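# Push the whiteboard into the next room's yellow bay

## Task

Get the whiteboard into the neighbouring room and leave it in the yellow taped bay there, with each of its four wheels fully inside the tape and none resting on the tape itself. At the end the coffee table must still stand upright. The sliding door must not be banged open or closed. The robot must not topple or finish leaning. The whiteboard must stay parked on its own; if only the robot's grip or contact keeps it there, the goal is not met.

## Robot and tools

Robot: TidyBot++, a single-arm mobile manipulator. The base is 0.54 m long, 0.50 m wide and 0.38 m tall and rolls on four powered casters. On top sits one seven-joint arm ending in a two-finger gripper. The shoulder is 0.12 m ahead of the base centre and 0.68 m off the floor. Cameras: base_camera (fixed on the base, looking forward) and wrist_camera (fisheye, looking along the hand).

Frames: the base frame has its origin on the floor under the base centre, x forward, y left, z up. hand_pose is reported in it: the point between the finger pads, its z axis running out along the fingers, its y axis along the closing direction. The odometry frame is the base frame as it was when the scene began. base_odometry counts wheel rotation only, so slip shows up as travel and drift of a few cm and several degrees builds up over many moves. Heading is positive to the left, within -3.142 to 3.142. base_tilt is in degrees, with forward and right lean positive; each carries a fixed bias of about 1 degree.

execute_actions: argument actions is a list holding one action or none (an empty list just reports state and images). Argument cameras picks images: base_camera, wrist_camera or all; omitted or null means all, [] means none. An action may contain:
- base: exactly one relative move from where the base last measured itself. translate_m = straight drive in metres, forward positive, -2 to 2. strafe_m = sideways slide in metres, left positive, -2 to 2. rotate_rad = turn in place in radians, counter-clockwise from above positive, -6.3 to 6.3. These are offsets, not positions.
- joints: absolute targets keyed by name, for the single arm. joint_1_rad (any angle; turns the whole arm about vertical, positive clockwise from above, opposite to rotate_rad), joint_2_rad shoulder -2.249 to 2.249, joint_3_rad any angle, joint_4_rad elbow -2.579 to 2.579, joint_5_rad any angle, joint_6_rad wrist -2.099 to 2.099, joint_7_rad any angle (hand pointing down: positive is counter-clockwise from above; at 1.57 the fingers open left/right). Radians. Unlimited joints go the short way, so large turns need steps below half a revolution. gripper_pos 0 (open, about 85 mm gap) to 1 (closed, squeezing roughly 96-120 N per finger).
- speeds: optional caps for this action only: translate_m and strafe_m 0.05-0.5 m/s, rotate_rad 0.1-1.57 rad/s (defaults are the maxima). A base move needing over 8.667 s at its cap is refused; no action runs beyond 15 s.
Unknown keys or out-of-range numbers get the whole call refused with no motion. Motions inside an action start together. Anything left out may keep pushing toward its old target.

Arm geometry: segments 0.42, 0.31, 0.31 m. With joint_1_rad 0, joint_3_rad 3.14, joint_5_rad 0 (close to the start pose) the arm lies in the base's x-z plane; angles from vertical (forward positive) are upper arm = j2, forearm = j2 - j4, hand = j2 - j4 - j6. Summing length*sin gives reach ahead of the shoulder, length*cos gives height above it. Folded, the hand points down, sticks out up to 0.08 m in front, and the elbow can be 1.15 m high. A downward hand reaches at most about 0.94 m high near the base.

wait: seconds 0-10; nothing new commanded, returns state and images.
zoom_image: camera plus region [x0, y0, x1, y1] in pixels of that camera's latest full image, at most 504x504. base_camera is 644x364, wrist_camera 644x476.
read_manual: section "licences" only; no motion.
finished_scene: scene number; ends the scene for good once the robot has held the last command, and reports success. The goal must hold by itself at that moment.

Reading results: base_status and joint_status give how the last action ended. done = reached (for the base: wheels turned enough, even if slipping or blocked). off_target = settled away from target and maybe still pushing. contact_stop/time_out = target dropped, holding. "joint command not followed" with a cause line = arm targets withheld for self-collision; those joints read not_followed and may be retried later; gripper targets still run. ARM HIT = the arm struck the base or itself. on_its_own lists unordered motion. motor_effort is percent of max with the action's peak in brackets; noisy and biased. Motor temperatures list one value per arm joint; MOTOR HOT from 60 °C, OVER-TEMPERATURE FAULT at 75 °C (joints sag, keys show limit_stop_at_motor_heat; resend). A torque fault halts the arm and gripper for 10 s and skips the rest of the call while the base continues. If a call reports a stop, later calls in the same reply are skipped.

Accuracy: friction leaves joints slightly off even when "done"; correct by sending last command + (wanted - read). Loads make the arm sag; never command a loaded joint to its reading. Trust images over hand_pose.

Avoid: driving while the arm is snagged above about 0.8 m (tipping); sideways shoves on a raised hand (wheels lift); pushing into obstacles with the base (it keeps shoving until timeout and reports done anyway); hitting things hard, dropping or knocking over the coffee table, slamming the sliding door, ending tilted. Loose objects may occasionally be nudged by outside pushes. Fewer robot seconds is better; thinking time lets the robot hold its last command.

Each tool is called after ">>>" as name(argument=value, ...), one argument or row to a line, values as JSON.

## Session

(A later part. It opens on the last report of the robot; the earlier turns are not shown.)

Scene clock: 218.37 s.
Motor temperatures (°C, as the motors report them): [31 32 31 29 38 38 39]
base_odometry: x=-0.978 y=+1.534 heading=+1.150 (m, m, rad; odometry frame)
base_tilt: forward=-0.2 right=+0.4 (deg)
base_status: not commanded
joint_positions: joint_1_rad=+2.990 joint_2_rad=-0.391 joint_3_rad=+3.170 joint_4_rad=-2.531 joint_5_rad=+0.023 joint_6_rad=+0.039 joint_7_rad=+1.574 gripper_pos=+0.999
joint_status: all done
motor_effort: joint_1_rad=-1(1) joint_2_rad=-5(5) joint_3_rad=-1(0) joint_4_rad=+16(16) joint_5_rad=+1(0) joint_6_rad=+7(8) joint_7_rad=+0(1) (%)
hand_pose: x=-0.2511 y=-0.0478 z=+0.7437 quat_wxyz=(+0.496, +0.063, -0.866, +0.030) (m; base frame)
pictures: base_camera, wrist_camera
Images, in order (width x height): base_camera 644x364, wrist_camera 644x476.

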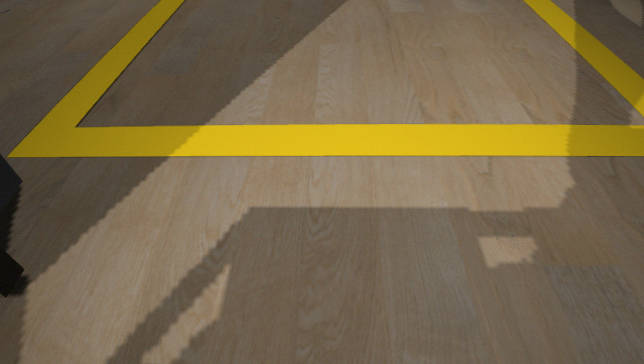

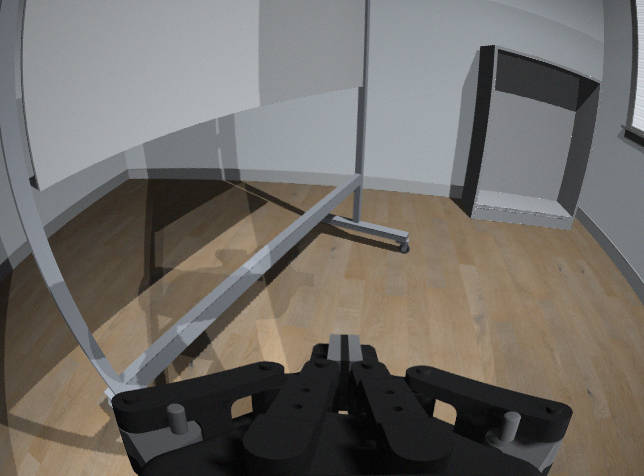

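>>> execute_actions(
  actions=[
    {"joints":{"joint_1_rad":1.5,"joint_6_rad":-0.87,"gripper_pos":0}},
  ],
  cameras=[],
)

>>> execute_actions(
  actions=[
    {"joints":{"joint_1_rad":0.0}},
  ],
  cameras=[],
)

>>> execute_actions(
  actions=[
    {"base":{"translate_m":0.95},"speeds":{"translate_m":0.3}},
  ],
)

>>> execute_actions(
  actions=[
    {"base":{"strafe_m":-0.1}},
  ],
  cameras=[],
)

>>> execute_actions(
  actions=[
    {"base":{"rotate_rad":3.14},"joints":{"joint_6_rad":0.3}},
  ],
)

Scene clock: 261.43 s.
Motor temperatures (°C, as the motors report them): [31 32 31 29 38 38 39]
base_odometry: x=-0.978 y=+1.534 heading=+1.150 (m, m, rad; odometry frame)
base_tilt: forward=-0.2 right=+0.4 (deg)
base_status: not commanded
joint_positions: joint_1_rad=+1.511 joint_2_rad=-0.391 joint_3_rad=+3.170 joint_4_rad=-2.531 joint_5_rad=+0.023 joint_6_rad=-0.833 joint_7_rad=+1.574 gripper_pos=+0.000
joint_status: all done
motor_effort: joint_1_rad=-1(0) joint_2_rad=-2(5) joint_3_rad=-1(0) joint_4_rad=+13(16) joint_5_rad=+1(1) joint_6_rad=+1(8) joint_7_rad=-1(1) (%)
hand_pose: x=+0.1213 y=-0.1568 z=+0.5945 quat_wxyz=(+0.061, +0.722, -0.687, +0.058) (m; base frame)
pictures: none
No camera images: the call's "cameras" was empty. Leave "cameras" out to get every camera's image.

Scene clock: 264.17 s.
Motor temperatures (°C, as the motors report them): [31 32 31 29 38 38 39]
base_odometry: x=-0.978 y=+1.534 heading=+1.150 (m, m, rad; odometry frame)
base_tilt: forward=-0.2 right=+0.4 (deg)
base_status: not commanded
joint_positions: joint_1_rad=+0.011 joint_2_rad=-0.391 joint_3_rad=+3.170 joint_4_rad=-2.531 joint_5_rad=+0.023 joint_6_rad=-0.833 joint_7_rad=+1.574 gripper_pos=+0.000
joint_status: all done
motor_effort: joint_1_rad=+0(0) joint_2_rad=-1(1) joint_3_rad=-1(1) joint_4_rad=+13(13) joint_5_rad=+0(1) joint_6_rad=+1(1) joint_7_rad=+0(1) (%)
hand_pose: x=+0.2756 y=-0.0088 z=+0.5945 quat_wxyz=(+0.005, +0.996, -0.011, +0.084) (m; base frame)
pictures: none
No camera images: the call's "cameras" was empty. Leave "cameras" out to get every camera's image.

Scene clock: 268.30 s.
Motor temperatures (°C, as the motors report them): [31 32 31 29 38 38 39]
base_odometry: x=-0.589 y=+2.401 heading=+1.150 (m, m, rad; odometry frame)
base_tilt: forward=-0.2 right=+0.3 (deg)
base_status: done
joint_positions: joint_1_rad=+0.011 joint_2_rad=-0.391 joint_3_rad=+3.170 joint_4_rad=-2.531 joint_5_rad=+0.023 joint_6_rad=-0.835 joint_7_rad=+1.574 gripper_pos=+0.000
joint_status: not commanded
motor_effort: joint_1_rad=+0(1) joint_2_rad=-1(3) joint_3_rad=-1(0) joint_4_rad=+12(13) joint_5_rad=+1(1) joint_6_rad=+1(1) joint_7_rad=+0(0) (%)
hand_pose: x=+0.2752 y=-0.0088 z=+0.5945 quat_wxyz=(+0.005, +0.996, -0.011, +0.083) (m; base frame)
pictures: base_camera, wrist_camera
Images, in order (width x height): base_camera 644x364, wrist_camera 644x476.

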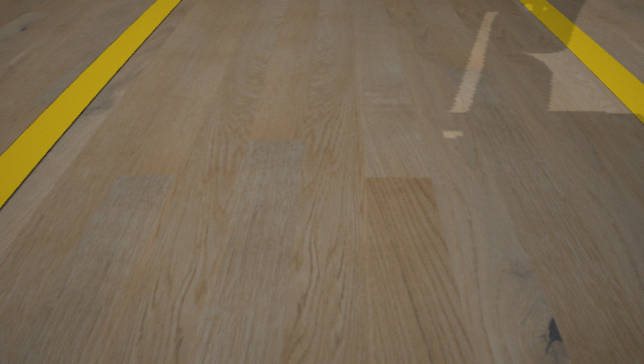

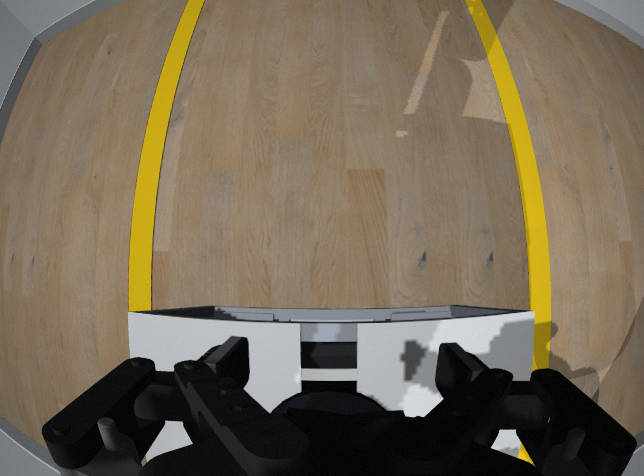

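Scene clock: 269.57 s.
Motor temperatures (°C, as the motors report them): [31 32 31 29 38 38 39]
base_odometry: x=-0.497 y=+2.361 heading=+1.150 (m, m, rad; odometry frame)
base_tilt: forward=-0.2 right=+0.3 (deg)
base_status: done
joint_positions: joint_1_rad=+0.011 joint_2_rad=-0.391 joint_3_rad=+3.170 joint_4_rad=-2.531 joint_5_rad=+0.023 joint_6_rad=-0.835 joint_7_rad=+1.574 gripper_pos=+0.000
joint_status: not commanded
motor_effort: joint_1_rad=+0(0) joint_2_rad=-1(3) joint_3_rad=-1(0) joint_4_rad=+13(13) joint_5_rad=+0(1) joint_6_rad=+2(2) joint_7_rad=+0(0) (%)
hand_pose: x=+0.2752 y=-0.0088 z=+0.5945 quat_wxyz=(+0.005, +0.996, -0.011, +0.083) (m; base frame)
pictures: none
No camera images: the call's "cameras" was empty. Leave "cameras" out to get every camera's image.

Scene clock: 272.87 s.
Motor temperatures (°C, as the motors report them): [31 32 31 29 38 38 39]
base_odometry: x=-0.497 y=+2.361 heading=-1.994 (m, m, rad; odometry frame)
base_tilt: forward=-0.2 right=+0.4 (deg)
base_status: done
joint_positions: joint_1_rad=+0.008 joint_2_rad=-0.391 joint_3_rad=+3.168 joint_4_rad=-2.523 joint_5_rad=+0.023 joint_6_rad=+0.285 joint_7_rad=+1.574 gripper_pos=+0.000
joint_status: all done
motor_effort: joint_1_rad=+0(1) joint_2_rad=-6(6) joint_3_rad=-1(0) joint_4_rad=+17(17) joint_5_rad=+1(0) joint_6_rad=+7(9) joint_7_rad=-1(1) (%)
hand_pose: x=+0.5244 y=-0.0112 z=+0.8182 quat_wxyz=(+0.011, +0.798, -0.004, +0.602) (m; base frame)
pictures: base_camera, wrist_camera
Images, in order (width x height): base_camera 644x364, wrist_camera 644x476.

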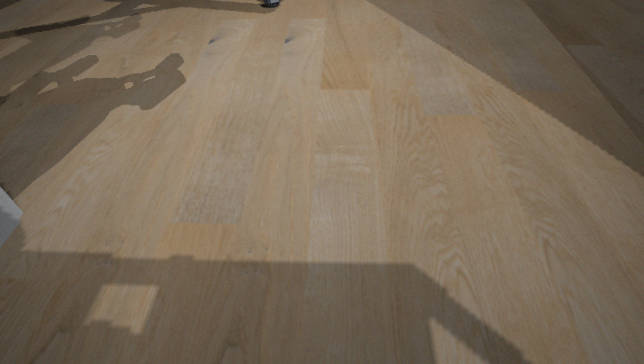

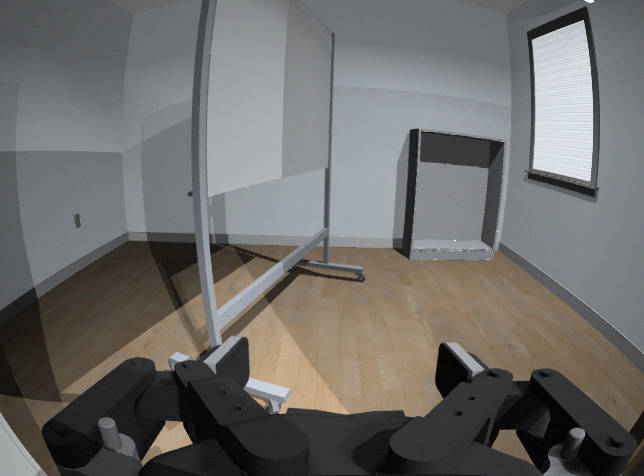

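>>> execute_actions(
  actions=[
    {"base":{"translate_m":0.5},"joints":{"joint_1_rad":-0.75,"joint_2_rad":0.5,"joint_3_rad":3.14,"joint_4_rad":-2.55,"joint_6_rad":1.6},"speeds":{"translate_m":0.25}},
  ],
)

Scene clock: 298.30 s.
Motor temperatures (°C, as the motors report them): [31 32 31 29 38 38 39]
base_odometry: x=-0.702 y=+1.904 heading=-1.993 (m, m, rad; odometry frame)
base_tilt: forward=-0.1 right=+0.3 (deg)
base_status: done
joint_positions: joint_1_rad=-0.742 joint_2_rad=+0.488 joint_3_rad=+3.151 joint_4_rad=-2.535 joint_5_rad=+0.023 joint_6_rad=+1.564 joint_7_rad=+1.574 gripper_pos=+0.000
joint_status: all done
motor_effort: joint_1_rad=+0(2) joint_2_rad=-24(26) joint_3_rad=-2(2) joint_4_rad=+6(18) joint_5_rad=+1(1) joint_6_rad=+8(9) joint_7_rad=-1(0) (%)
hand_pose: x=+0.5169 y=+0.3707 z=+0.7759 quat_wxyz=(-0.272, +0.618, +0.249, +0.694) (m; base frame)
pictures: base_camera, wrist_camera
Images, in order (width x height): base_camera 644x364, wrist_camera 644x476.

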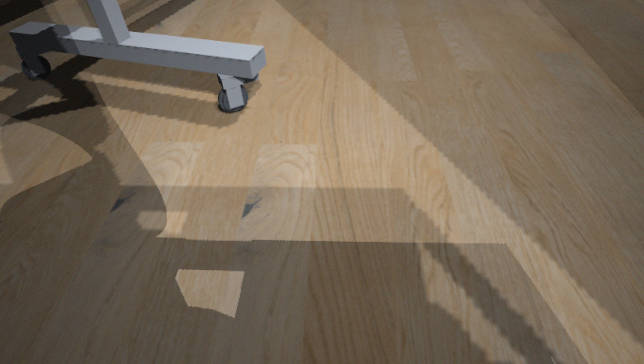

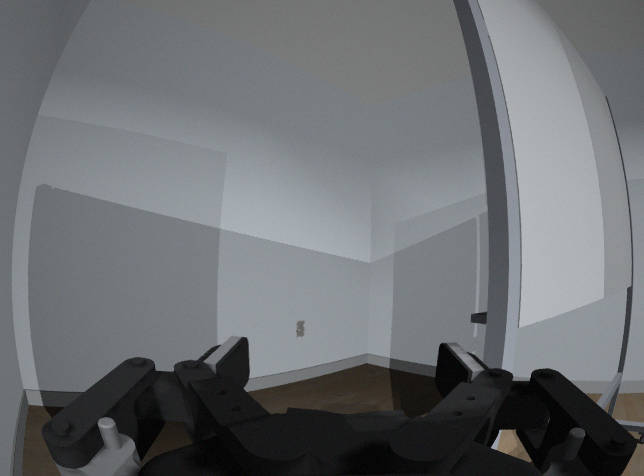

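>>> execute_actions(
  actions=[
    {"joints":{"joint_1_rad":-0.47,"joint_2_rad":0.6,"joint_4_rad":-2.57,"joint_6_rad":1.6}},
  ],
)

Scene clock: 306.67 s.
Motor temperatures (°C, as the motors report them): [31 32 31 29 38 38 39]
base_odometry: x=-0.702 y=+1.904 heading=-1.993 (m, m, rad; odometry frame)
base_tilt: forward=-0.2 right=+0.4 (deg)
base_status: not commanded
joint_positions: joint_1_rad=-0.477 joint_2_rad=+0.583 joint_3_rad=+3.148 joint_4_rad=-2.551 joint_5_rad=+0.023 joint_6_rad=+1.564 joint_7_rad=+1.574 gripper_pos=+0.000
joint_status: all done
joint sent to its limit — the command would take joint_4_rad past its lower limit, so that joint was sent only as far as its limit.
motor_effort: joint_1_rad=+0(2) joint_2_rad=-25(26) joint_3_rad=-1(2) joint_4_rad=+4(6) joint_5_rad=+1(0) joint_6_rad=+8(9) joint_7_rad=+0(0) (%)
hand_pose: x=+0.6010 y=+0.2552 z=+0.7185 quat_wxyz=(-0.171, +0.685, +0.175, +0.686) (m; base frame)
pictures: base_camera, wrist_camera
Images, in order (width x height): base_camera 644x364, wrist_camera 644x476.

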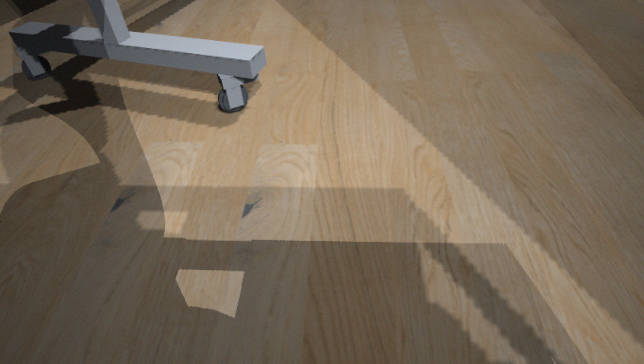

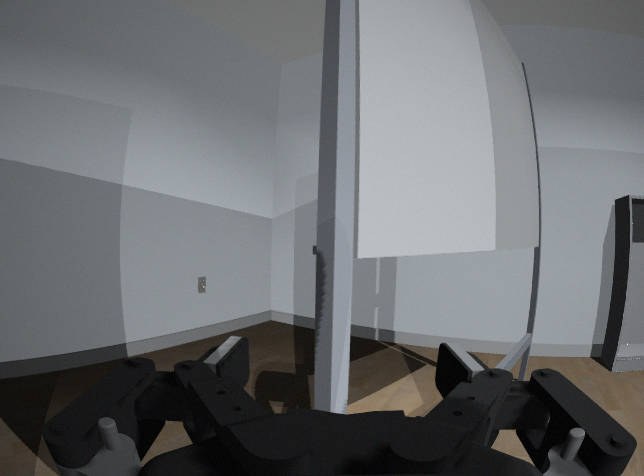

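>>> execute_actions(
  actions=[
    {"joints":{"joint_2_rad":1.05,"joint_4_rad":-2.05,"joint_6_rad":1.55}},
  ],
)

Scene clock: 316.40 s.
Motor temperatures (°C, as the motors report them): [31 32 31 29 38 38 39]
base_odometry: x=-0.702 y=+1.904 heading=-1.993 (m, m, rad; odometry frame)
base_tilt: forward=-0.2 right=+0.3 (deg)
base_status: not commanded
joint_positions: joint_1_rad=-0.477 joint_2_rad=+1.039 joint_3_rad=+3.148 joint_4_rad=-2.064 joint_5_rad=+0.023 joint_6_rad=+1.564 joint_7_rad=+1.574 gripper_pos=+0.000
joint_status: all done
motor_effort: joint_1_rad=+0(1) joint_2_rad=-37(38) joint_3_rad=-2(1) joint_4_rad=+5(5) joint_5_rad=+1(0) joint_6_rad=+8(8) joint_7_rad=+0(1) (%)
hand_pose: x=+0.7258 y=+0.3196 z=+0.5905 quat_wxyz=(-0.173, +0.674, +0.174, +0.697) (m; base frame)
pictures: base_camera, wrist_camera
Images, in order (width x height): base_camera 644x364, wrist_camera 644x476.

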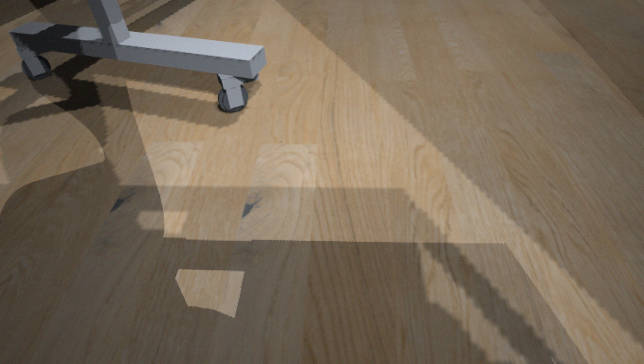

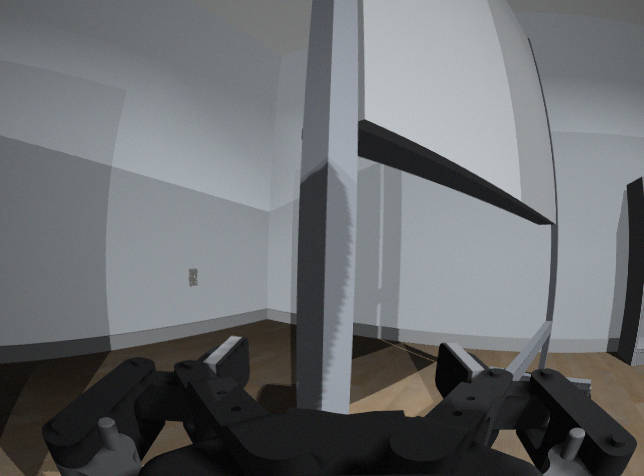

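>>> execute_actions(
  actions=[
    {"base":{"translate_m":0.07},"joints":{"joint_1_rad":-0.51},"speeds":{"translate_m":0.1}},
  ],
  cameras=["wrist_camera"],
)

>>> execute_actions(
  actions=[
    {"joints":{"gripper_pos":1}},
  ],
  cameras=["wrist_camera"],
)

Scene clock: 326.30 s.
Motor temperatures (°C, as the motors report them): [31 32 31 29 38 38 39]
base_odometry: x=-0.731 y=+1.840 heading=-1.992 (m, m, rad; odometry frame)
base_tilt: forward=-0.2 right=+0.3 (deg)
base_status: done
joint_positions: joint_1_rad=-0.507 joint_2_rad=+1.039 joint_3_rad=+3.146 joint_4_rad=-2.060 joint_5_rad=+0.023 joint_6_rad=+1.564 joint_7_rad=+1.574 gripper_pos=+0.000
joint_status: all done
motor_effort: joint_1_rad=-1(2) joint_2_rad=-37(38) joint_3_rad=-2(3) joint_4_rad=+5(6) joint_5_rad=+0(1) joint_6_rad=+8(8) joint_7_rad=+0(0) (%)
hand_pose: x=+0.7167 y=+0.3390 z=+0.5919 quat_wxyz=(-0.185, +0.670, +0.184, +0.695) (m; base frame)
pictures: wrist_camera
Images, in order (width x height): wrist_camera 644x476.

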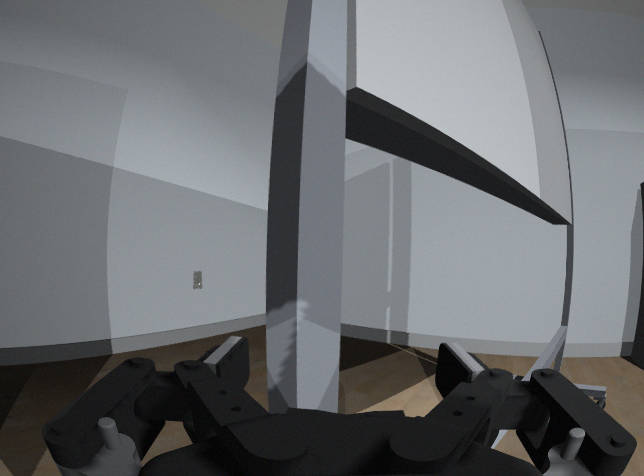

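Scene clock: 327.40 s.
Motor temperatures (°C, as the motors report them): [31 32 31 29 38 38 39]
base_odometry: x=-0.731 y=+1.840 heading=-1.992 (m, m, rad; odometry frame)
base_tilt: forward=-0.2 right=+0.4 (deg)
base_status: not commanded
joint_positions: joint_1_rad=-0.507 joint_2_rad=+1.039 joint_3_rad=+3.146 joint_4_rad=-2.060 joint_5_rad=+0.023 joint_6_rad=+1.564 joint_7_rad=+1.574 gripper_pos=+0.999
joint_status: all done
motor_effort: joint_1_rad=+0(0) joint_2_rad=-37(37) joint_3_rad=-1(2) joint_4_rad=+5(5) joint_5_rad=+1(0) joint_6_rad=+8(8) joint_7_rad=+0(0) (%)
hand_pose: x=+0.7167 y=+0.3390 z=+0.5919 quat_wxyz=(-0.185, +0.670, +0.184, +0.695) (m; base frame)
pictures: wrist_camera
Images, in order (width x height): wrist_camera 644x476.

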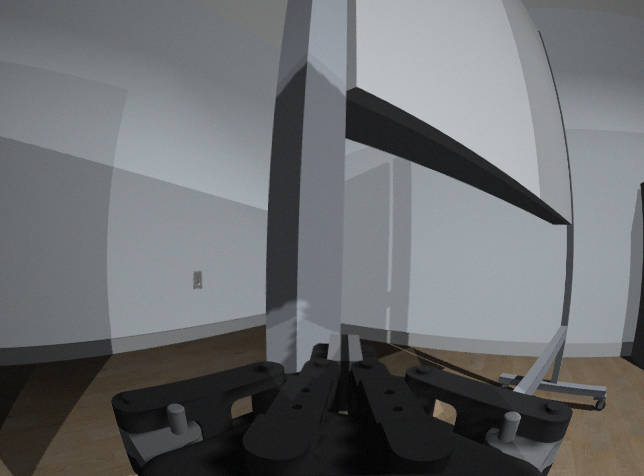

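>>> execute_actions(
  actions=[
    {"base":{"translate_m":-0.05},"joints":{"gripper_pos":0},"speeds":{"translate_m":0.1}},
  ],
  cameras=[],
)

>>> execute_actions(
  actions=[
    {"joints":{"joint_1_rad":-0.6}},
  ],
  cameras=[],
)

>>> execute_actions(
  actions=[
    {"base":{"translate_m":0.12},"speeds":{"translate_m":0.1}},
  ],
)

Scene clock: 343.47 s.
Motor temperatures (°C, as the motors report them): [31 32 31 29 38 38 39]
base_odometry: x=-0.710 y=+1.886 heading=-1.993 (m, m, rad; odometry frame)
base_tilt: forward=-0.1 right=+0.3 (deg)
base_status: done
joint_positions: joint_1_rad=-0.507 joint_2_rad=+1.039 joint_3_rad=+3.146 joint_4_rad=-2.058 joint_5_rad=+0.023 joint_6_rad=+1.564 joint_7_rad=+1.574 gripper_pos=+0.000
joint_status: all done
motor_effort: joint_1_rad=+0(3) joint_2_rad=-37(37) joint_3_rad=-2(2) joint_4_rad=+5(6) joint_5_rad=+1(1) joint_6_rad=+8(8) joint_7_rad=+0(0) (%)
hand_pose: x=+0.7169 y=+0.3395 z=+0.5924 quat_wxyz=(-0.185, +0.669, +0.184, +0.696) (m; base frame)
pictures: none
No camera images: the call's "cameras" was empty. Leave "cameras" out to get every camera's image.

Scene clock: 344.40 s.
Motor temperatures (°C, as the motors report them): [31 32 31 29 38 38 39]
base_odometry: x=-0.710 y=+1.886 heading=-1.993 (m, m, rad; odometry frame)
base_tilt: forward=-0.2 right=+0.3 (deg)
base_status: not commanded
joint_positions: joint_1_rad=-0.602 joint_2_rad=+1.039 joint_3_rad=+3.142 joint_4_rad=-2.058 joint_5_rad=+0.023 joint_6_rad=+1.564 joint_7_rad=+1.574 gripper_pos=+0.000
joint_status: all done
motor_effort: joint_1_rad=+0(3) joint_2_rad=-37(37) joint_3_rad=-1(3) joint_4_rad=+5(5) joint_5_rad=+0(0) joint_6_rad=+8(8) joint_7_rad=+0(0) (%)
hand_pose: x=+0.6811 y=+0.3960 z=+0.5925 quat_wxyz=(-0.220, +0.660, +0.214, +0.686) (m; base frame)
pictures: none
No camera images: the call's "cameras" was empty. Leave "cameras" out to get every camera's image.

Scene clock: 346.17 s.
Motor temperatures (°C, as the motors report them): [31 32 31 29 38 38 39]
base_odometry: x=-0.759 y=+1.776 heading=-1.992 (m, m, rad; odometry frame)
base_tilt: forward=-0.1 right=+0.3 (deg)
base_status: done
joint_positions: joint_1_rad=-0.600 joint_2_rad=+1.039 joint_3_rad=+3.142 joint_4_rad=-2.055 joint_5_rad=+0.023 joint_6_rad=+1.564 joint_7_rad=+1.574 gripper_pos=+0.000
joint_status: not commanded
motor_effort: joint_1_rad=-1(3) joint_2_rad=-37(38) joint_3_rad=-2(3) joint_4_rad=+5(9) joint_5_rad=+1(4) joint_6_rad=+9(9) joint_7_rad=-1(1) (%)
hand_pose: x=+0.6825 y=+0.3959 z=+0.5936 quat_wxyz=(-0.220, +0.659, +0.214, +0.687) (m; base frame)
pictures: base_camera, wrist_camera
Images, in order (width x height): base_camera 644x364, wrist_camera 644x476.

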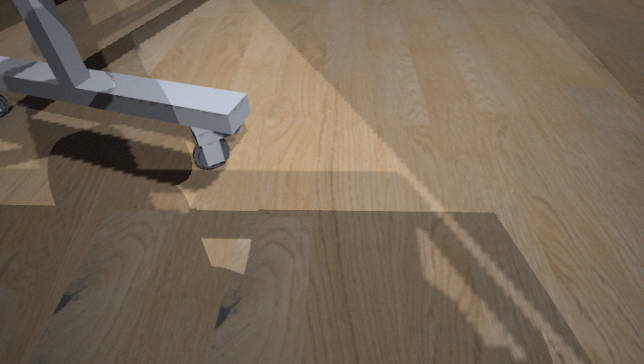

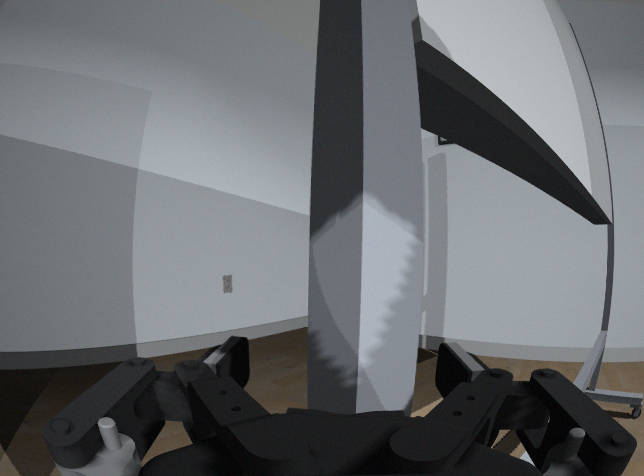

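>>> execute_actions(
  actions=[
    {"joints":{"joint_1_rad":-0.3},"base":{"translate_m":-0.06},"speeds":{"translate_m":0.05}},
  ],
)

Scene clock: 357.43 s.
Motor temperatures (°C, as the motors report them): [31 33 31 29 38 38 39]
base_odometry: x=-0.735 y=+1.831 heading=-1.993 (m, m, rad; odometry frame)
base_tilt: forward=-0.2 right=+0.3 (deg)
base_status: done
joint_positions: joint_1_rad=-0.328 joint_2_rad=+1.042 joint_3_rad=+3.121 joint_4_rad=-2.054 joint_5_rad=+0.071 joint_6_rad=+1.564 joint_7_rad=+1.574 gripper_pos=+0.000
joint_status: all done
motor_effort: joint_1_rad=+5(15) joint_2_rad=-37(39) joint_3_rad=+0(6) joint_4_rad=+5(7) joint_5_rad=-3(10) joint_6_rad=+8(10) joint_7_rad=-1(1) (%)
hand_pose: x=+0.7594 y=+0.2521 z=+0.5926 quat_wxyz=(-0.151, +0.679, +0.137, +0.705) (m; base frame)
pictures: base_camera, wrist_camera
Images, in order (width x height): base_camera 644x364, wrist_camera 644x476.

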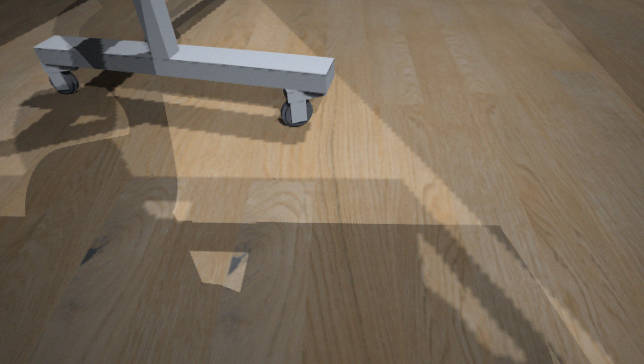

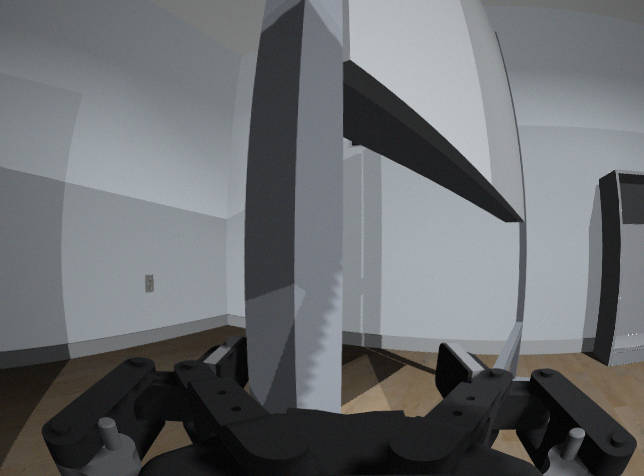

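Works. Continue.

>>> execute_actions(
  actions=[
    {"joints":{"joint_1_rad":0.05},"base":{"translate_m":-0.04},"speeds":{"translate_m":0.05}},
  ],
)

Scene clock: 363.13 s.
Motor temperatures (°C, as the motors report them): [31 33 31 29 38 38 39]
base_odometry: x=-0.718 y=+1.868 heading=-1.993 (m, m, rad; odometry frame)
base_tilt: forward=-0.2 right=+0.3 (deg)
base_status: done
joint_positions: joint_1_rad=+0.052 joint_2_rad=+1.042 joint_3_rad=+3.146 joint_4_rad=-2.053 joint_5_rad=+0.036 joint_6_rad=+1.564 joint_7_rad=+1.574 gripper_pos=+0.000
joint_status: all done
motor_effort: joint_1_rad=-1(13) joint_2_rad=-37(38) joint_3_rad=-2(4) joint_4_rad=+5(9) joint_5_rad=+1(9) joint_6_rad=+8(9) joint_7_rad=+0(0) (%)
hand_pose: x=+0.8075 y=-0.0251 z=+0.5922 quat_wxyz=(+0.009, +0.693, -0.003, +0.721) (m; base frame)
pictures: base_camera, wrist_camera
Images, in order (width x height): base_camera 644x364, wrist_camera 644x476.

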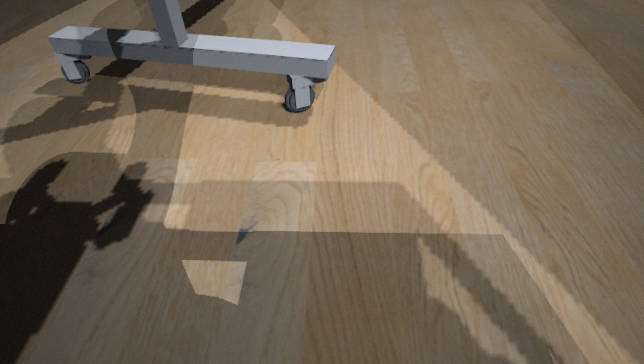

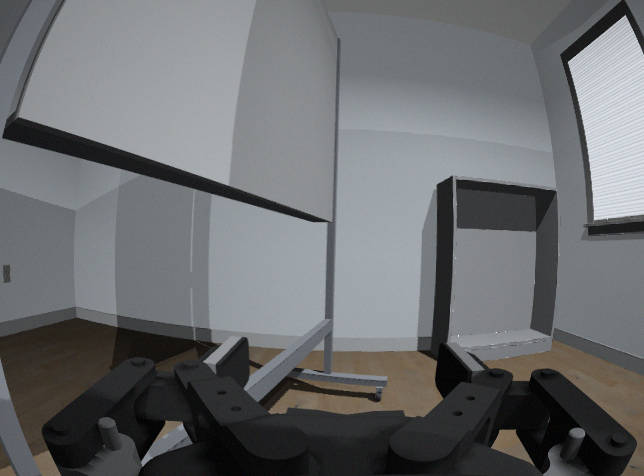

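>>> execute_actions(
  actions=[
    {"base":{"translate_m":-0.15},"joints":{"gripper_pos":1},"speeds":{"translate_m":0.2}},
  ],
  cameras=[],
)

>>> execute_actions(
  actions=[
    {"joints":{"joint_1_rad":-0.5}},
  ],
  cameras=[],
)

>>> execute_actions(
  actions=[
    {"base":{"translate_m":0.24},"speeds":{"translate_m":0.15}},
  ],
)

>>> execute_actions(
  actions=[
    {"joints":{"joint_1_rad":-0.1}},
  ],
)

Scene clock: 382.67 s.
Motor temperatures (°C, as the motors report them): [31 33 31 29 38 38 39]
base_odometry: x=-0.657 y=+2.005 heading=-1.992 (m, m, rad; odometry frame)
base_tilt: forward=-0.2 right=+0.3 (deg)
base_status: done
joint_positions: joint_1_rad=+0.052 joint_2_rad=+1.042 joint_3_rad=+3.146 joint_4_rad=-2.053 joint_5_rad=+0.036 joint_6_rad=+1.564 joint_7_rad=+1.574 gripper_pos=+0.999
joint_status: all done
motor_effort: joint_1_rad=+0(1) joint_2_rad=-37(38) joint_3_rad=-1(2) joint_4_rad=+5(6) joint_5_rad=+1(0) joint_6_rad=+9(8) joint_7_rad=+0(1) (%)
hand_pose: x=+0.8076 y=-0.0251 z=+0.5922 quat_wxyz=(+0.009, +0.693, -0.003, +0.721) (m; base frame)
pictures: none
No camera images: the call's "cameras" was empty. Leave "cameras" out to get every camera's image.

Scene clock: 384.43 s.
Motor temperatures (°C, as the motors report them): [31 33 31 29 38 38 39]
base_odometry: x=-0.657 y=+2.005 heading=-1.992 (m, m, rad; odometry frame)
base_tilt: forward=-0.2 right=+0.3 (deg)
base_status: not commanded
joint_positions: joint_1_rad=-0.497 joint_2_rad=+1.042 joint_3_rad=+3.142 joint_4_rad=-2.053 joint_5_rad=+0.036 joint_6_rad=+1.564 joint_7_rad=+1.574 gripper_pos=+0.999
joint_status: all done
motor_effort: joint_1_rad=+0(3) joint_2_rad=-37(37) joint_3_rad=-2(3) joint_4_rad=+5(5) joint_5_rad=+1(0) joint_6_rad=+8(8) joint_7_rad=+0(1) (%)
hand_pose: x=+0.7187 y=+0.3393 z=+0.5923 quat_wxyz=(-0.188, +0.668, +0.184, +0.696) (m; base frame)
pictures: none
No camera images: the call's "cameras" was empty. Leave "cameras" out to get every camera's image.

Scene clock: 386.70 s.
Motor temperatures (°C, as the motors report them): [31 33 31 29 38 38 39]
base_odometry: x=-0.755 y=+1.785 heading=-1.991 (m, m, rad; odometry frame)
base_tilt: forward=-0.2 right=+0.3 (deg)
base_status: done
joint_positions: joint_1_rad=-0.507 joint_2_rad=+1.043 joint_3_rad=+3.137 joint_4_rad=-2.055 joint_5_rad=+0.038 joint_6_rad=+1.564 joint_7_rad=+1.574 gripper_pos=+0.999
joint_status: not commanded
motor_effort: joint_1_rad=+1(5) joint_2_rad=-37(39) joint_3_rad=-1(2) joint_4_rad=+5(11) joint_5_rad=+0(5) joint_6_rad=+8(9) joint_7_rad=-1(0) (%)
hand_pose: x=+0.7130 y=+0.3474 z=+0.5912 quat_wxyz=(-0.195, +0.668, +0.188, +0.693) (m; base frame)
pictures: base_camera, wrist_camera
Images, in order (width x height): base_camera 644x364, wrist_camera 644x476.

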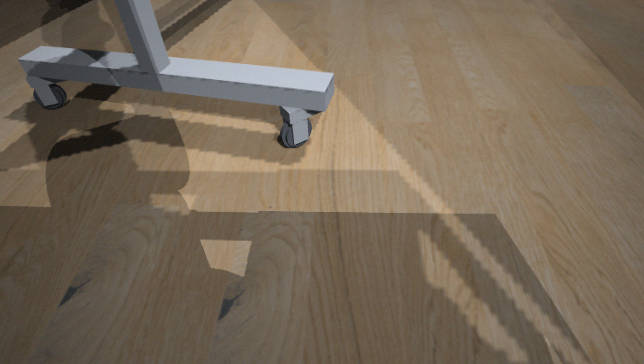

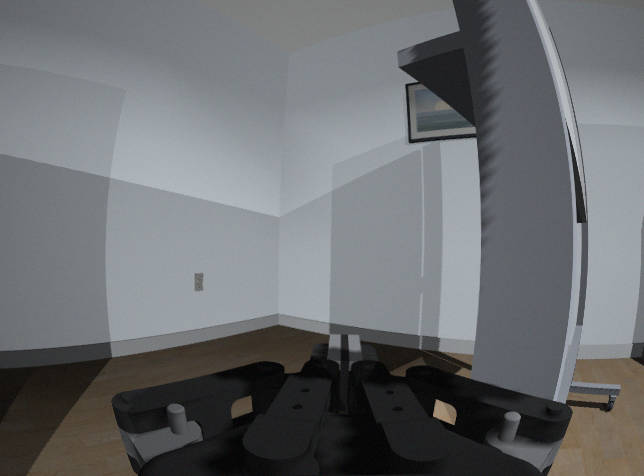

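Scene clock: 388.73 s.
Motor temperatures (°C, as the motors report them): [31 33 31 29 38 38 39]
base_odometry: x=-0.755 y=+1.786 heading=-1.991 (m, m, rad; odometry frame)
base_tilt: forward=-0.2 right=+0.3 (deg)
base_status: not commanded
joint_positions: joint_1_rad=-0.095 joint_2_rad=+1.043 joint_3_rad=+3.143 joint_4_rad=-2.053 joint_5_rad=+0.039 joint_6_rad=+1.564 joint_7_rad=+1.574 gripper_pos=+0.999
joint_status: all done
motor_effort: joint_1_rad=+0(24) joint_2_rad=-37(38) joint_3_rad=-1(9) joint_4_rad=+5(9) joint_5_rad=+0(14) joint_6_rad=+8(9) joint_7_rad=-1(1) (%)
hand_pose: x=+0.8034 y=+0.0777 z=+0.5917 quat_wxyz=(-0.046, +0.692, +0.048, +0.719) (m; base frame)
pictures: base_camera, wrist_camera
Images, in order (width x height): base_camera 644x364, wrist_camera 644x476.

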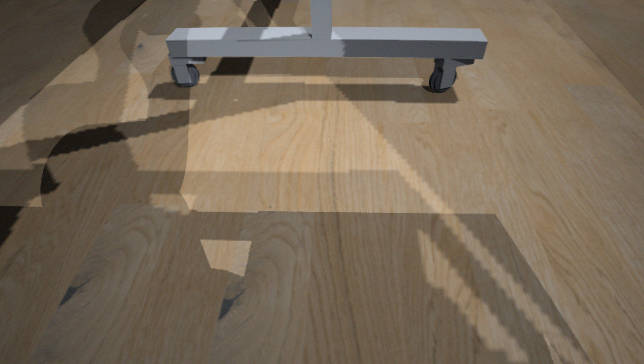

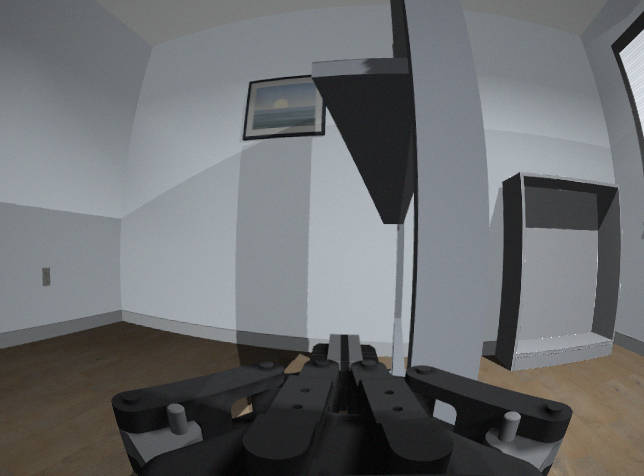

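>>> execute_actions(
  actions=[
    {"joints":{"joint_1_rad":-0.2}},
  ],
  cameras=[],
)

>>> execute_actions(
  actions=[
    {"base":{"translate_m":-0.17},"speeds":{"translate_m":0.15}},
  ],
  cameras=[],
)

>>> execute_actions(
  actions=[
    {"joints":{"joint_1_rad":0.02,"gripper_pos":0}},
  ],
  cameras=[],
)

>>> execute_actions(
  actions=[
    {"base":{"translate_m":0.14},"speeds":{"translate_m":0.1}},
  ],
)

Scene clock: 408.13 s.
Motor temperatures (°C, as the motors report them): [31 34 31 29 38 38 39]
base_odometry: x=-0.755 y=+1.786 heading=-1.991 (m, m, rad; odometry frame)
base_tilt: forward=-0.2 right=+0.3 (deg)
base_status: not commanded
joint_positions: joint_1_rad=-0.202 joint_2_rad=+1.043 joint_3_rad=+3.140 joint_4_rad=-2.053 joint_5_rad=+0.039 joint_6_rad=+1.564 joint_7_rad=+1.574 gripper_pos=+0.999
joint_status: all done
motor_effort: joint_1_rad=+0(2) joint_2_rad=-37(37) joint_3_rad=-2(3) joint_4_rad=+5(5) joint_5_rad=+0(0) joint_6_rad=+8(8) joint_7_rad=+0(1) (%)
hand_pose: x=+0.7908 y=+0.1518 z=+0.5918 quat_wxyz=(-0.085, +0.688, +0.085, +0.716) (m; base frame)
pictures: none
No camera images: the call's "cameras" was empty. Leave "cameras" out to get every camera's image.

Scene clock: 409.93 s.
Motor temperatures (°C, as the motors report them): [31 34 31 29 38 38 39]
base_odometry: x=-0.685 y=+1.941 heading=-1.991 (m, m, rad; odometry frame)
base_tilt: forward=-0.2 right=+0.3 (deg)
base_status: done
joint_positions: joint_1_rad=-0.202 joint_2_rad=+1.043 joint_3_rad=+3.140 joint_4_rad=-2.053 joint_5_rad=+0.039 joint_6_rad=+1.564 joint_7_rad=+1.574 gripper_pos=+0.999
joint_status: not commanded
motor_effort: joint_1_rad=+0(3) joint_2_rad=-36(39) joint_3_rad=-2(3) joint_4_rad=+5(6) joint_5_rad=+1(1) joint_6_rad=+9(9) joint_7_rad=+0(0) (%)
hand_pose: x=+0.7909 y=+0.1517 z=+0.5918 quat_wxyz=(-0.085, +0.688, +0.085, +0.716) (m; base frame)
pictures: none
No camera images: the call's "cameras" was empty. Leave "cameras" out to get every camera's image.

Scene clock: 411.33 s.
Motor temperatures (°C, as the motors report them): [31 34 31 29 38 38 39]
base_odometry: x=-0.685 y=+1.941 heading=-1.991 (m, m, rad; odometry frame)
base_tilt: forward=-0.2 right=+0.4 (deg)
base_status: not commanded
joint_positions: joint_1_rad=+0.022 joint_2_rad=+1.043 joint_3_rad=+3.142 joint_4_rad=-2.053 joint_5_rad=+0.039 joint_6_rad=+1.564 joint_7_rad=+1.574 gripper_pos=+0.000
joint_status: all done
motor_effort: joint_1_rad=+0(4) joint_2_rad=-37(37) joint_3_rad=-2(3) joint_4_rad=+5(5) joint_5_rad=+1(1) joint_6_rad=+8(8) joint_7_rad=-1(1) (%)
hand_pose: x=+0.8078 y=-0.0017 z=+0.5918 quat_wxyz=(-0.004, +0.693, +0.007, +0.721) (m; base frame)
pictures: none
No camera images: the call's "cameras" was empty. Leave "cameras" out to get every camera's image.

Scene clock: 413.30 s.
Motor temperatures (°C, as the motors report them): [31 34 31 29 38 38 39]
base_odometry: x=-0.742 y=+1.813 heading=-1.990 (m, m, rad; odometry frame)
base_tilt: forward=-0.2 right=+0.3 (deg)
base_status: done
joint_positions: joint_1_rad=+0.022 joint_2_rad=+1.043 joint_3_rad=+3.142 joint_4_rad=-2.053 joint_5_rad=+0.039 joint_6_rad=+1.564 joint_7_rad=+1.574 gripper_pos=+0.000
joint_status: not commanded
motor_effort: joint_1_rad=+0(2) joint_2_rad=-37(38) joint_3_rad=-2(3) joint_4_rad=+5(6) joint_5_rad=+1(0) joint_6_rad=+8(9) joint_7_rad=+0(1) (%)
hand_pose: x=+0.8079 y=-0.0017 z=+0.5919 quat_wxyz=(-0.004, +0.693, +0.007, +0.721) (m; base frame)
pictures: base_camera, wrist_camera
Images, in order (width x height): base_camera 644x364, wrist_camera 644x476.

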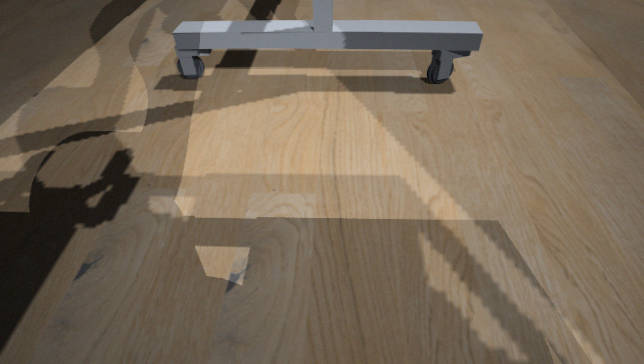

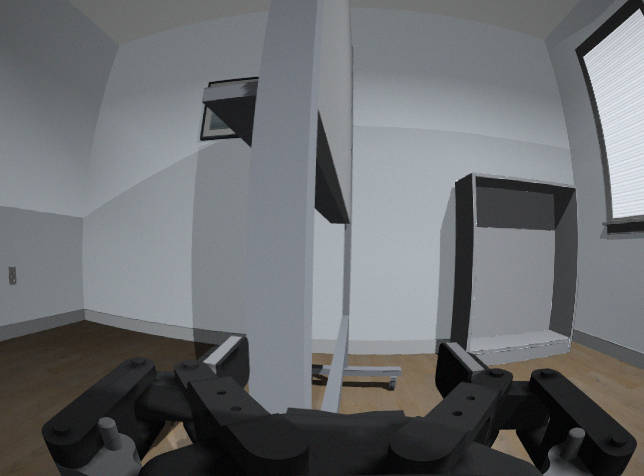

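>>> execute_actions(
  actions=[
    {"base":{"translate_m":0.04},"joints":{"joint_1_rad":-0.04},"speeds":{"translate_m":0.05}},
  ],
  cameras=[],
)

>>> execute_actions(
  actions=[
    {"joints":{"gripper_pos":1}},
  ],
)

Scene clock: 421.70 s.
Motor temperatures (°C, as the motors report them): [31 34 31 28 38 38 39]
base_odometry: x=-0.759 y=+1.776 heading=-1.989 (m, m, rad; odometry frame)
base_tilt: forward=-0.2 right=+0.3 (deg)
base_status: done
joint_positions: joint_1_rad=-0.039 joint_2_rad=+1.043 joint_3_rad=+3.141 joint_4_rad=-2.053 joint_5_rad=+0.039 joint_6_rad=+1.564 joint_7_rad=+1.574 gripper_pos=+0.000
joint_status: all done
motor_effort: joint_1_rad=-1(3) joint_2_rad=-37(38) joint_3_rad=-2(3) joint_4_rad=+5(6) joint_5_rad=+1(1) joint_6_rad=+8(9) joint_7_rad=-1(1) (%)
hand_pose: x=+0.8067 y=+0.0406 z=+0.5919 quat_wxyz=(-0.027, +0.693, +0.028, +0.720) (m; base frame)
pictures: none
No camera images: the call's "cameras" was empty. Leave "cameras" out to get every camera's image.

Scene clock: 422.80 s.
Motor temperatures (°C, as the motors report them): [31 34 31 28 38 38 39]
base_odometry: x=-0.759 y=+1.776 heading=-1.989 (m, m, rad; odometry frame)
base_tilt: forward=-0.2 right=+0.3 (deg)
base_status: not commanded
joint_positions: joint_1_rad=-0.034 joint_2_rad=+1.043 joint_3_rad=+3.142 joint_4_rad=-2.054 joint_5_rad=+0.018 joint_6_rad=+1.564 joint_7_rad=+1.574 gripper_pos=+0.676
joint_status: gripper_pos off_target (ended at +0.676, target +1.000)
motor_effort: joint_1_rad=-1(5) joint_2_rad=-35(38) joint_3_rad=-2(4) joint_4_rad=+5(8) joint_5_rad=+4(5) joint_6_rad=+7(8) joint_7_rad=-1(1) (%)
hand_pose: x=+0.8070 y=+0.0303 z=+0.5917 quat_wxyz=(-0.017, +0.693, +0.020, +0.720) (m; base frame)
pictures: base_camera, wrist_camera
Images, in order (width x height): base_camera 644x364, wrist_camera 644x476.

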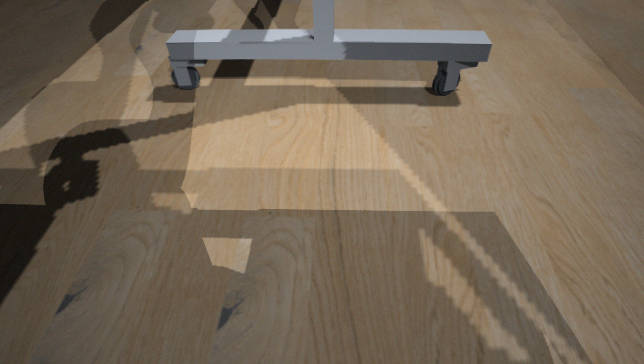

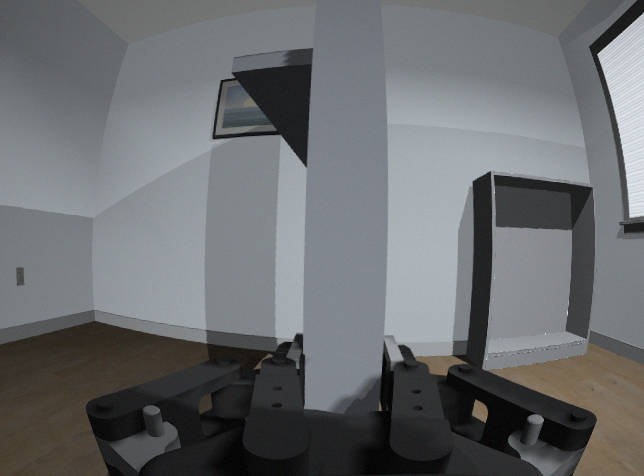

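>>> execute_actions(
  actions=[
    {"base":{"translate_m":-0.8},"joints":{"joint_1_rad":0.0},"speeds":{"translate_m":0.12}},
  ],
)

Scene clock: 434.43 s.
Motor temperatures (°C, as the motors report them): [31 34 31 28 38 38 39]
base_odometry: x=-0.434 y=+2.508 heading=-1.989 (m, m, rad; odometry frame)
base_tilt: forward=-0.2 right=+0.3 (deg)
base_status: done
joint_positions: joint_1_rad=-0.008 joint_2_rad=+1.048 joint_3_rad=+3.138 joint_4_rad=-2.038 joint_5_rad=+0.021 joint_6_rad=+1.557 joint_7_rad=+1.574 gripper_pos=+0.685
joint_status: all done
motor_effort: joint_1_rad=-1(2) joint_2_rad=-34(41) joint_3_rad=-3(3) joint_4_rad=+4(6) joint_5_rad=+3(6) joint_6_rad=+5(13) joint_7_rad=-3(3) (%)
hand_pose: x=+0.8120 y=+0.0151 z=+0.5914 quat_wxyz=(-0.011, +0.692, +0.011, +0.722) (m; base frame)
pictures: base_camera, wrist_camera
Images, in order (width x height): base_camera 644x364, wrist_camera 644x476.

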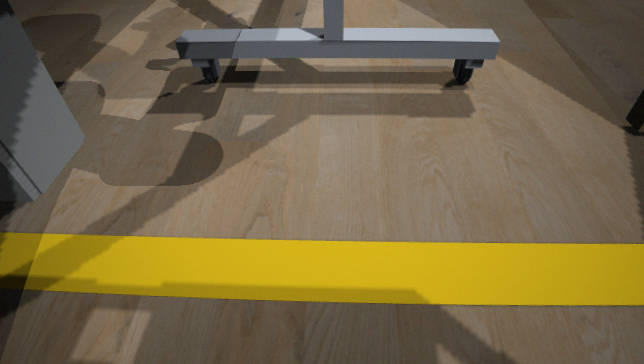

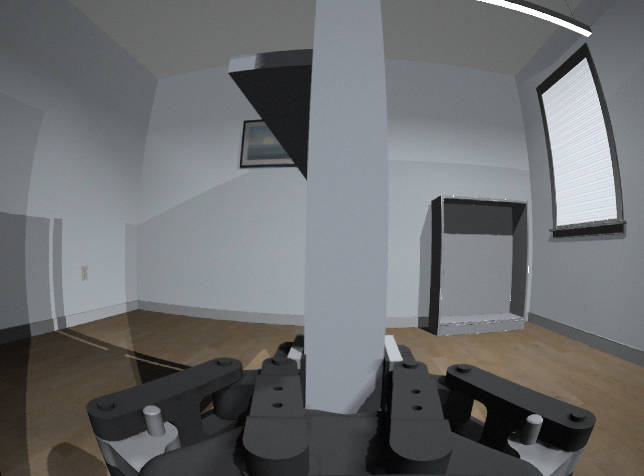

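>>> execute_actions(
  actions=[
    {"base":{"translate_m":-1.0},"speeds":{"translate_m":0.14}},
  ],
)

Scene clock: 463.37 s.
Motor temperatures (°C, as the motors report them): [31 34 31 28 38 38 39]
base_odometry: x=-0.028 y=+3.422 heading=-1.988 (m, m, rad; odometry frame)
base_tilt: forward=-0.2 right=+0.3 (deg)
base_status: done
joint_positions: joint_1_rad=+0.003 joint_2_rad=+1.046 joint_3_rad=+3.139 joint_4_rad=-2.034 joint_5_rad=+0.021 joint_6_rad=+1.550 joint_7_rad=+1.574 gripper_pos=+0.685
joint_status: not commanded
motor_effort: joint_1_rad=-2(4) joint_2_rad=-34(43) joint_3_rad=-4(4) joint_4_rad=+5(5) joint_5_rad=+4(5) joint_6_rad=+5(15) joint_7_rad=-3(3) (%)
hand_pose: x=+0.8135 y=+0.0064 z=+0.5913 quat_wxyz=(-0.006, +0.693, +0.007, +0.721) (m; base frame)
pictures: base_camera, wrist_camera
Images, in order (width x height): base_camera 644x364, wrist_camera 644x476.

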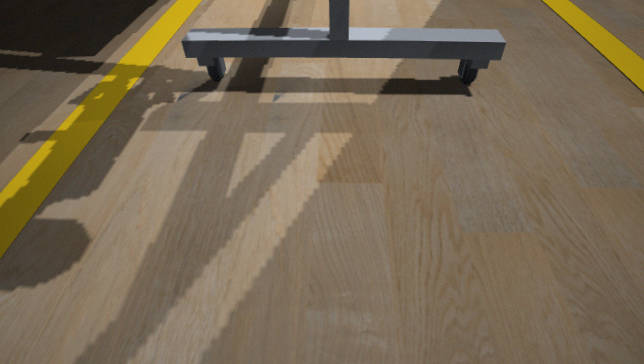

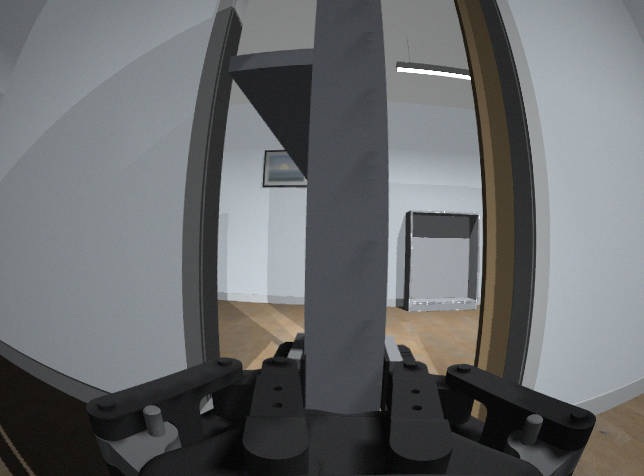

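>>> execute_actions(
  actions=[
    {"base":{"strafe_m":-0.06},"speeds":{"strafe_m":0.05}},
  ],
  cameras=[],
)

>>> execute_actions(
  actions=[
    {"base":{"translate_m":-0.15},"speeds":{"translate_m":0.1}},
  ],
  cameras=[],
)

>>> execute_actions(
  actions=[
    {"joints":{"gripper_pos":0}},
  ],
  cameras=[],
)

>>> execute_actions(
  actions=[
    {"joints":{"joint_2_rad":0.45,"joint_4_rad":-2.55,"joint_6_rad":1.3}},
  ],
  cameras=[],
)

>>> execute_actions(
  actions=[
    {"joints":{"joint_1_rad":2.3,"joint_6_rad":1.0}},
  ],
)

Scene clock: 482.40 s.
Motor temperatures (°C, as the motors report them): [31 35 31 28 38 38 39]
base_odometry: x=-0.083 y=+3.447 heading=-1.988 (m, m, rad; odometry frame)
base_tilt: forward=-0.2 right=+0.4 (deg)
base_status: done
joint_positions: joint_1_rad=-0.021 joint_2_rad=+1.046 joint_3_rad=+3.138 joint_4_rad=-2.033 joint_5_rad=+0.026 joint_6_rad=+1.550 joint_7_rad=+1.574 gripper_pos=+0.685
joint_status: not commanded
motor_effort: joint_1_rad=+4(6) joint_2_rad=-35(36) joint_3_rad=+0(3) joint_4_rad=+4(5) joint_5_rad=-3(4) joint_6_rad=+6(7) joint_7_rad=-3(3) (%)
hand_pose: x=+0.8132 y=+0.0254 z=+0.5916 quat_wxyz=(-0.017, +0.692, +0.017, +0.721) (m; base frame)
pictures: none
No camera images: the call's "cameras" was empty. Leave "cameras" out to get every camera's image.

Scene clock: 497.40 s.
Motor temperatures (°C, as the motors report them): [31 35 31 28 38 38 39]
base_odometry: x=-0.044 y=+3.534 heading=-1.989 (m, m, rad; odometry frame)
base_tilt: forward=-0.2 right=+0.4 (deg)
base_status: translate_m time_out (by the wheels' count: -0.095 of -0.150)
joint_positions: joint_1_rad=-0.012 joint_2_rad=+1.045 joint_3_rad=+3.138 joint_4_rad=-2.044 joint_5_rad=+0.027 joint_6_rad=+1.558 joint_7_rad=+1.574 gripper_pos=+0.686
joint_status: not commanded
motor_effort: joint_1_rad=+0(4) joint_2_rad=-37(42) joint_3_rad=-4(5) joint_4_rad=+2(15) joint_5_rad=+0(3) joint_6_rad=+8(13) joint_7_rad=-3(3) (%)
hand_pose: x=+0.8101 y=+0.0195 z=+0.5915 quat_wxyz=(-0.014, +0.693, +0.014, +0.721) (m; base frame)
pictures: none
No camera images: the call's "cameras" was empty. Leave "cameras" out to get every camera's image.

not run: a stop came earlier in this reply.

not run: a stop came earlier in this reply.

not run: a stop came earlier in this reply.


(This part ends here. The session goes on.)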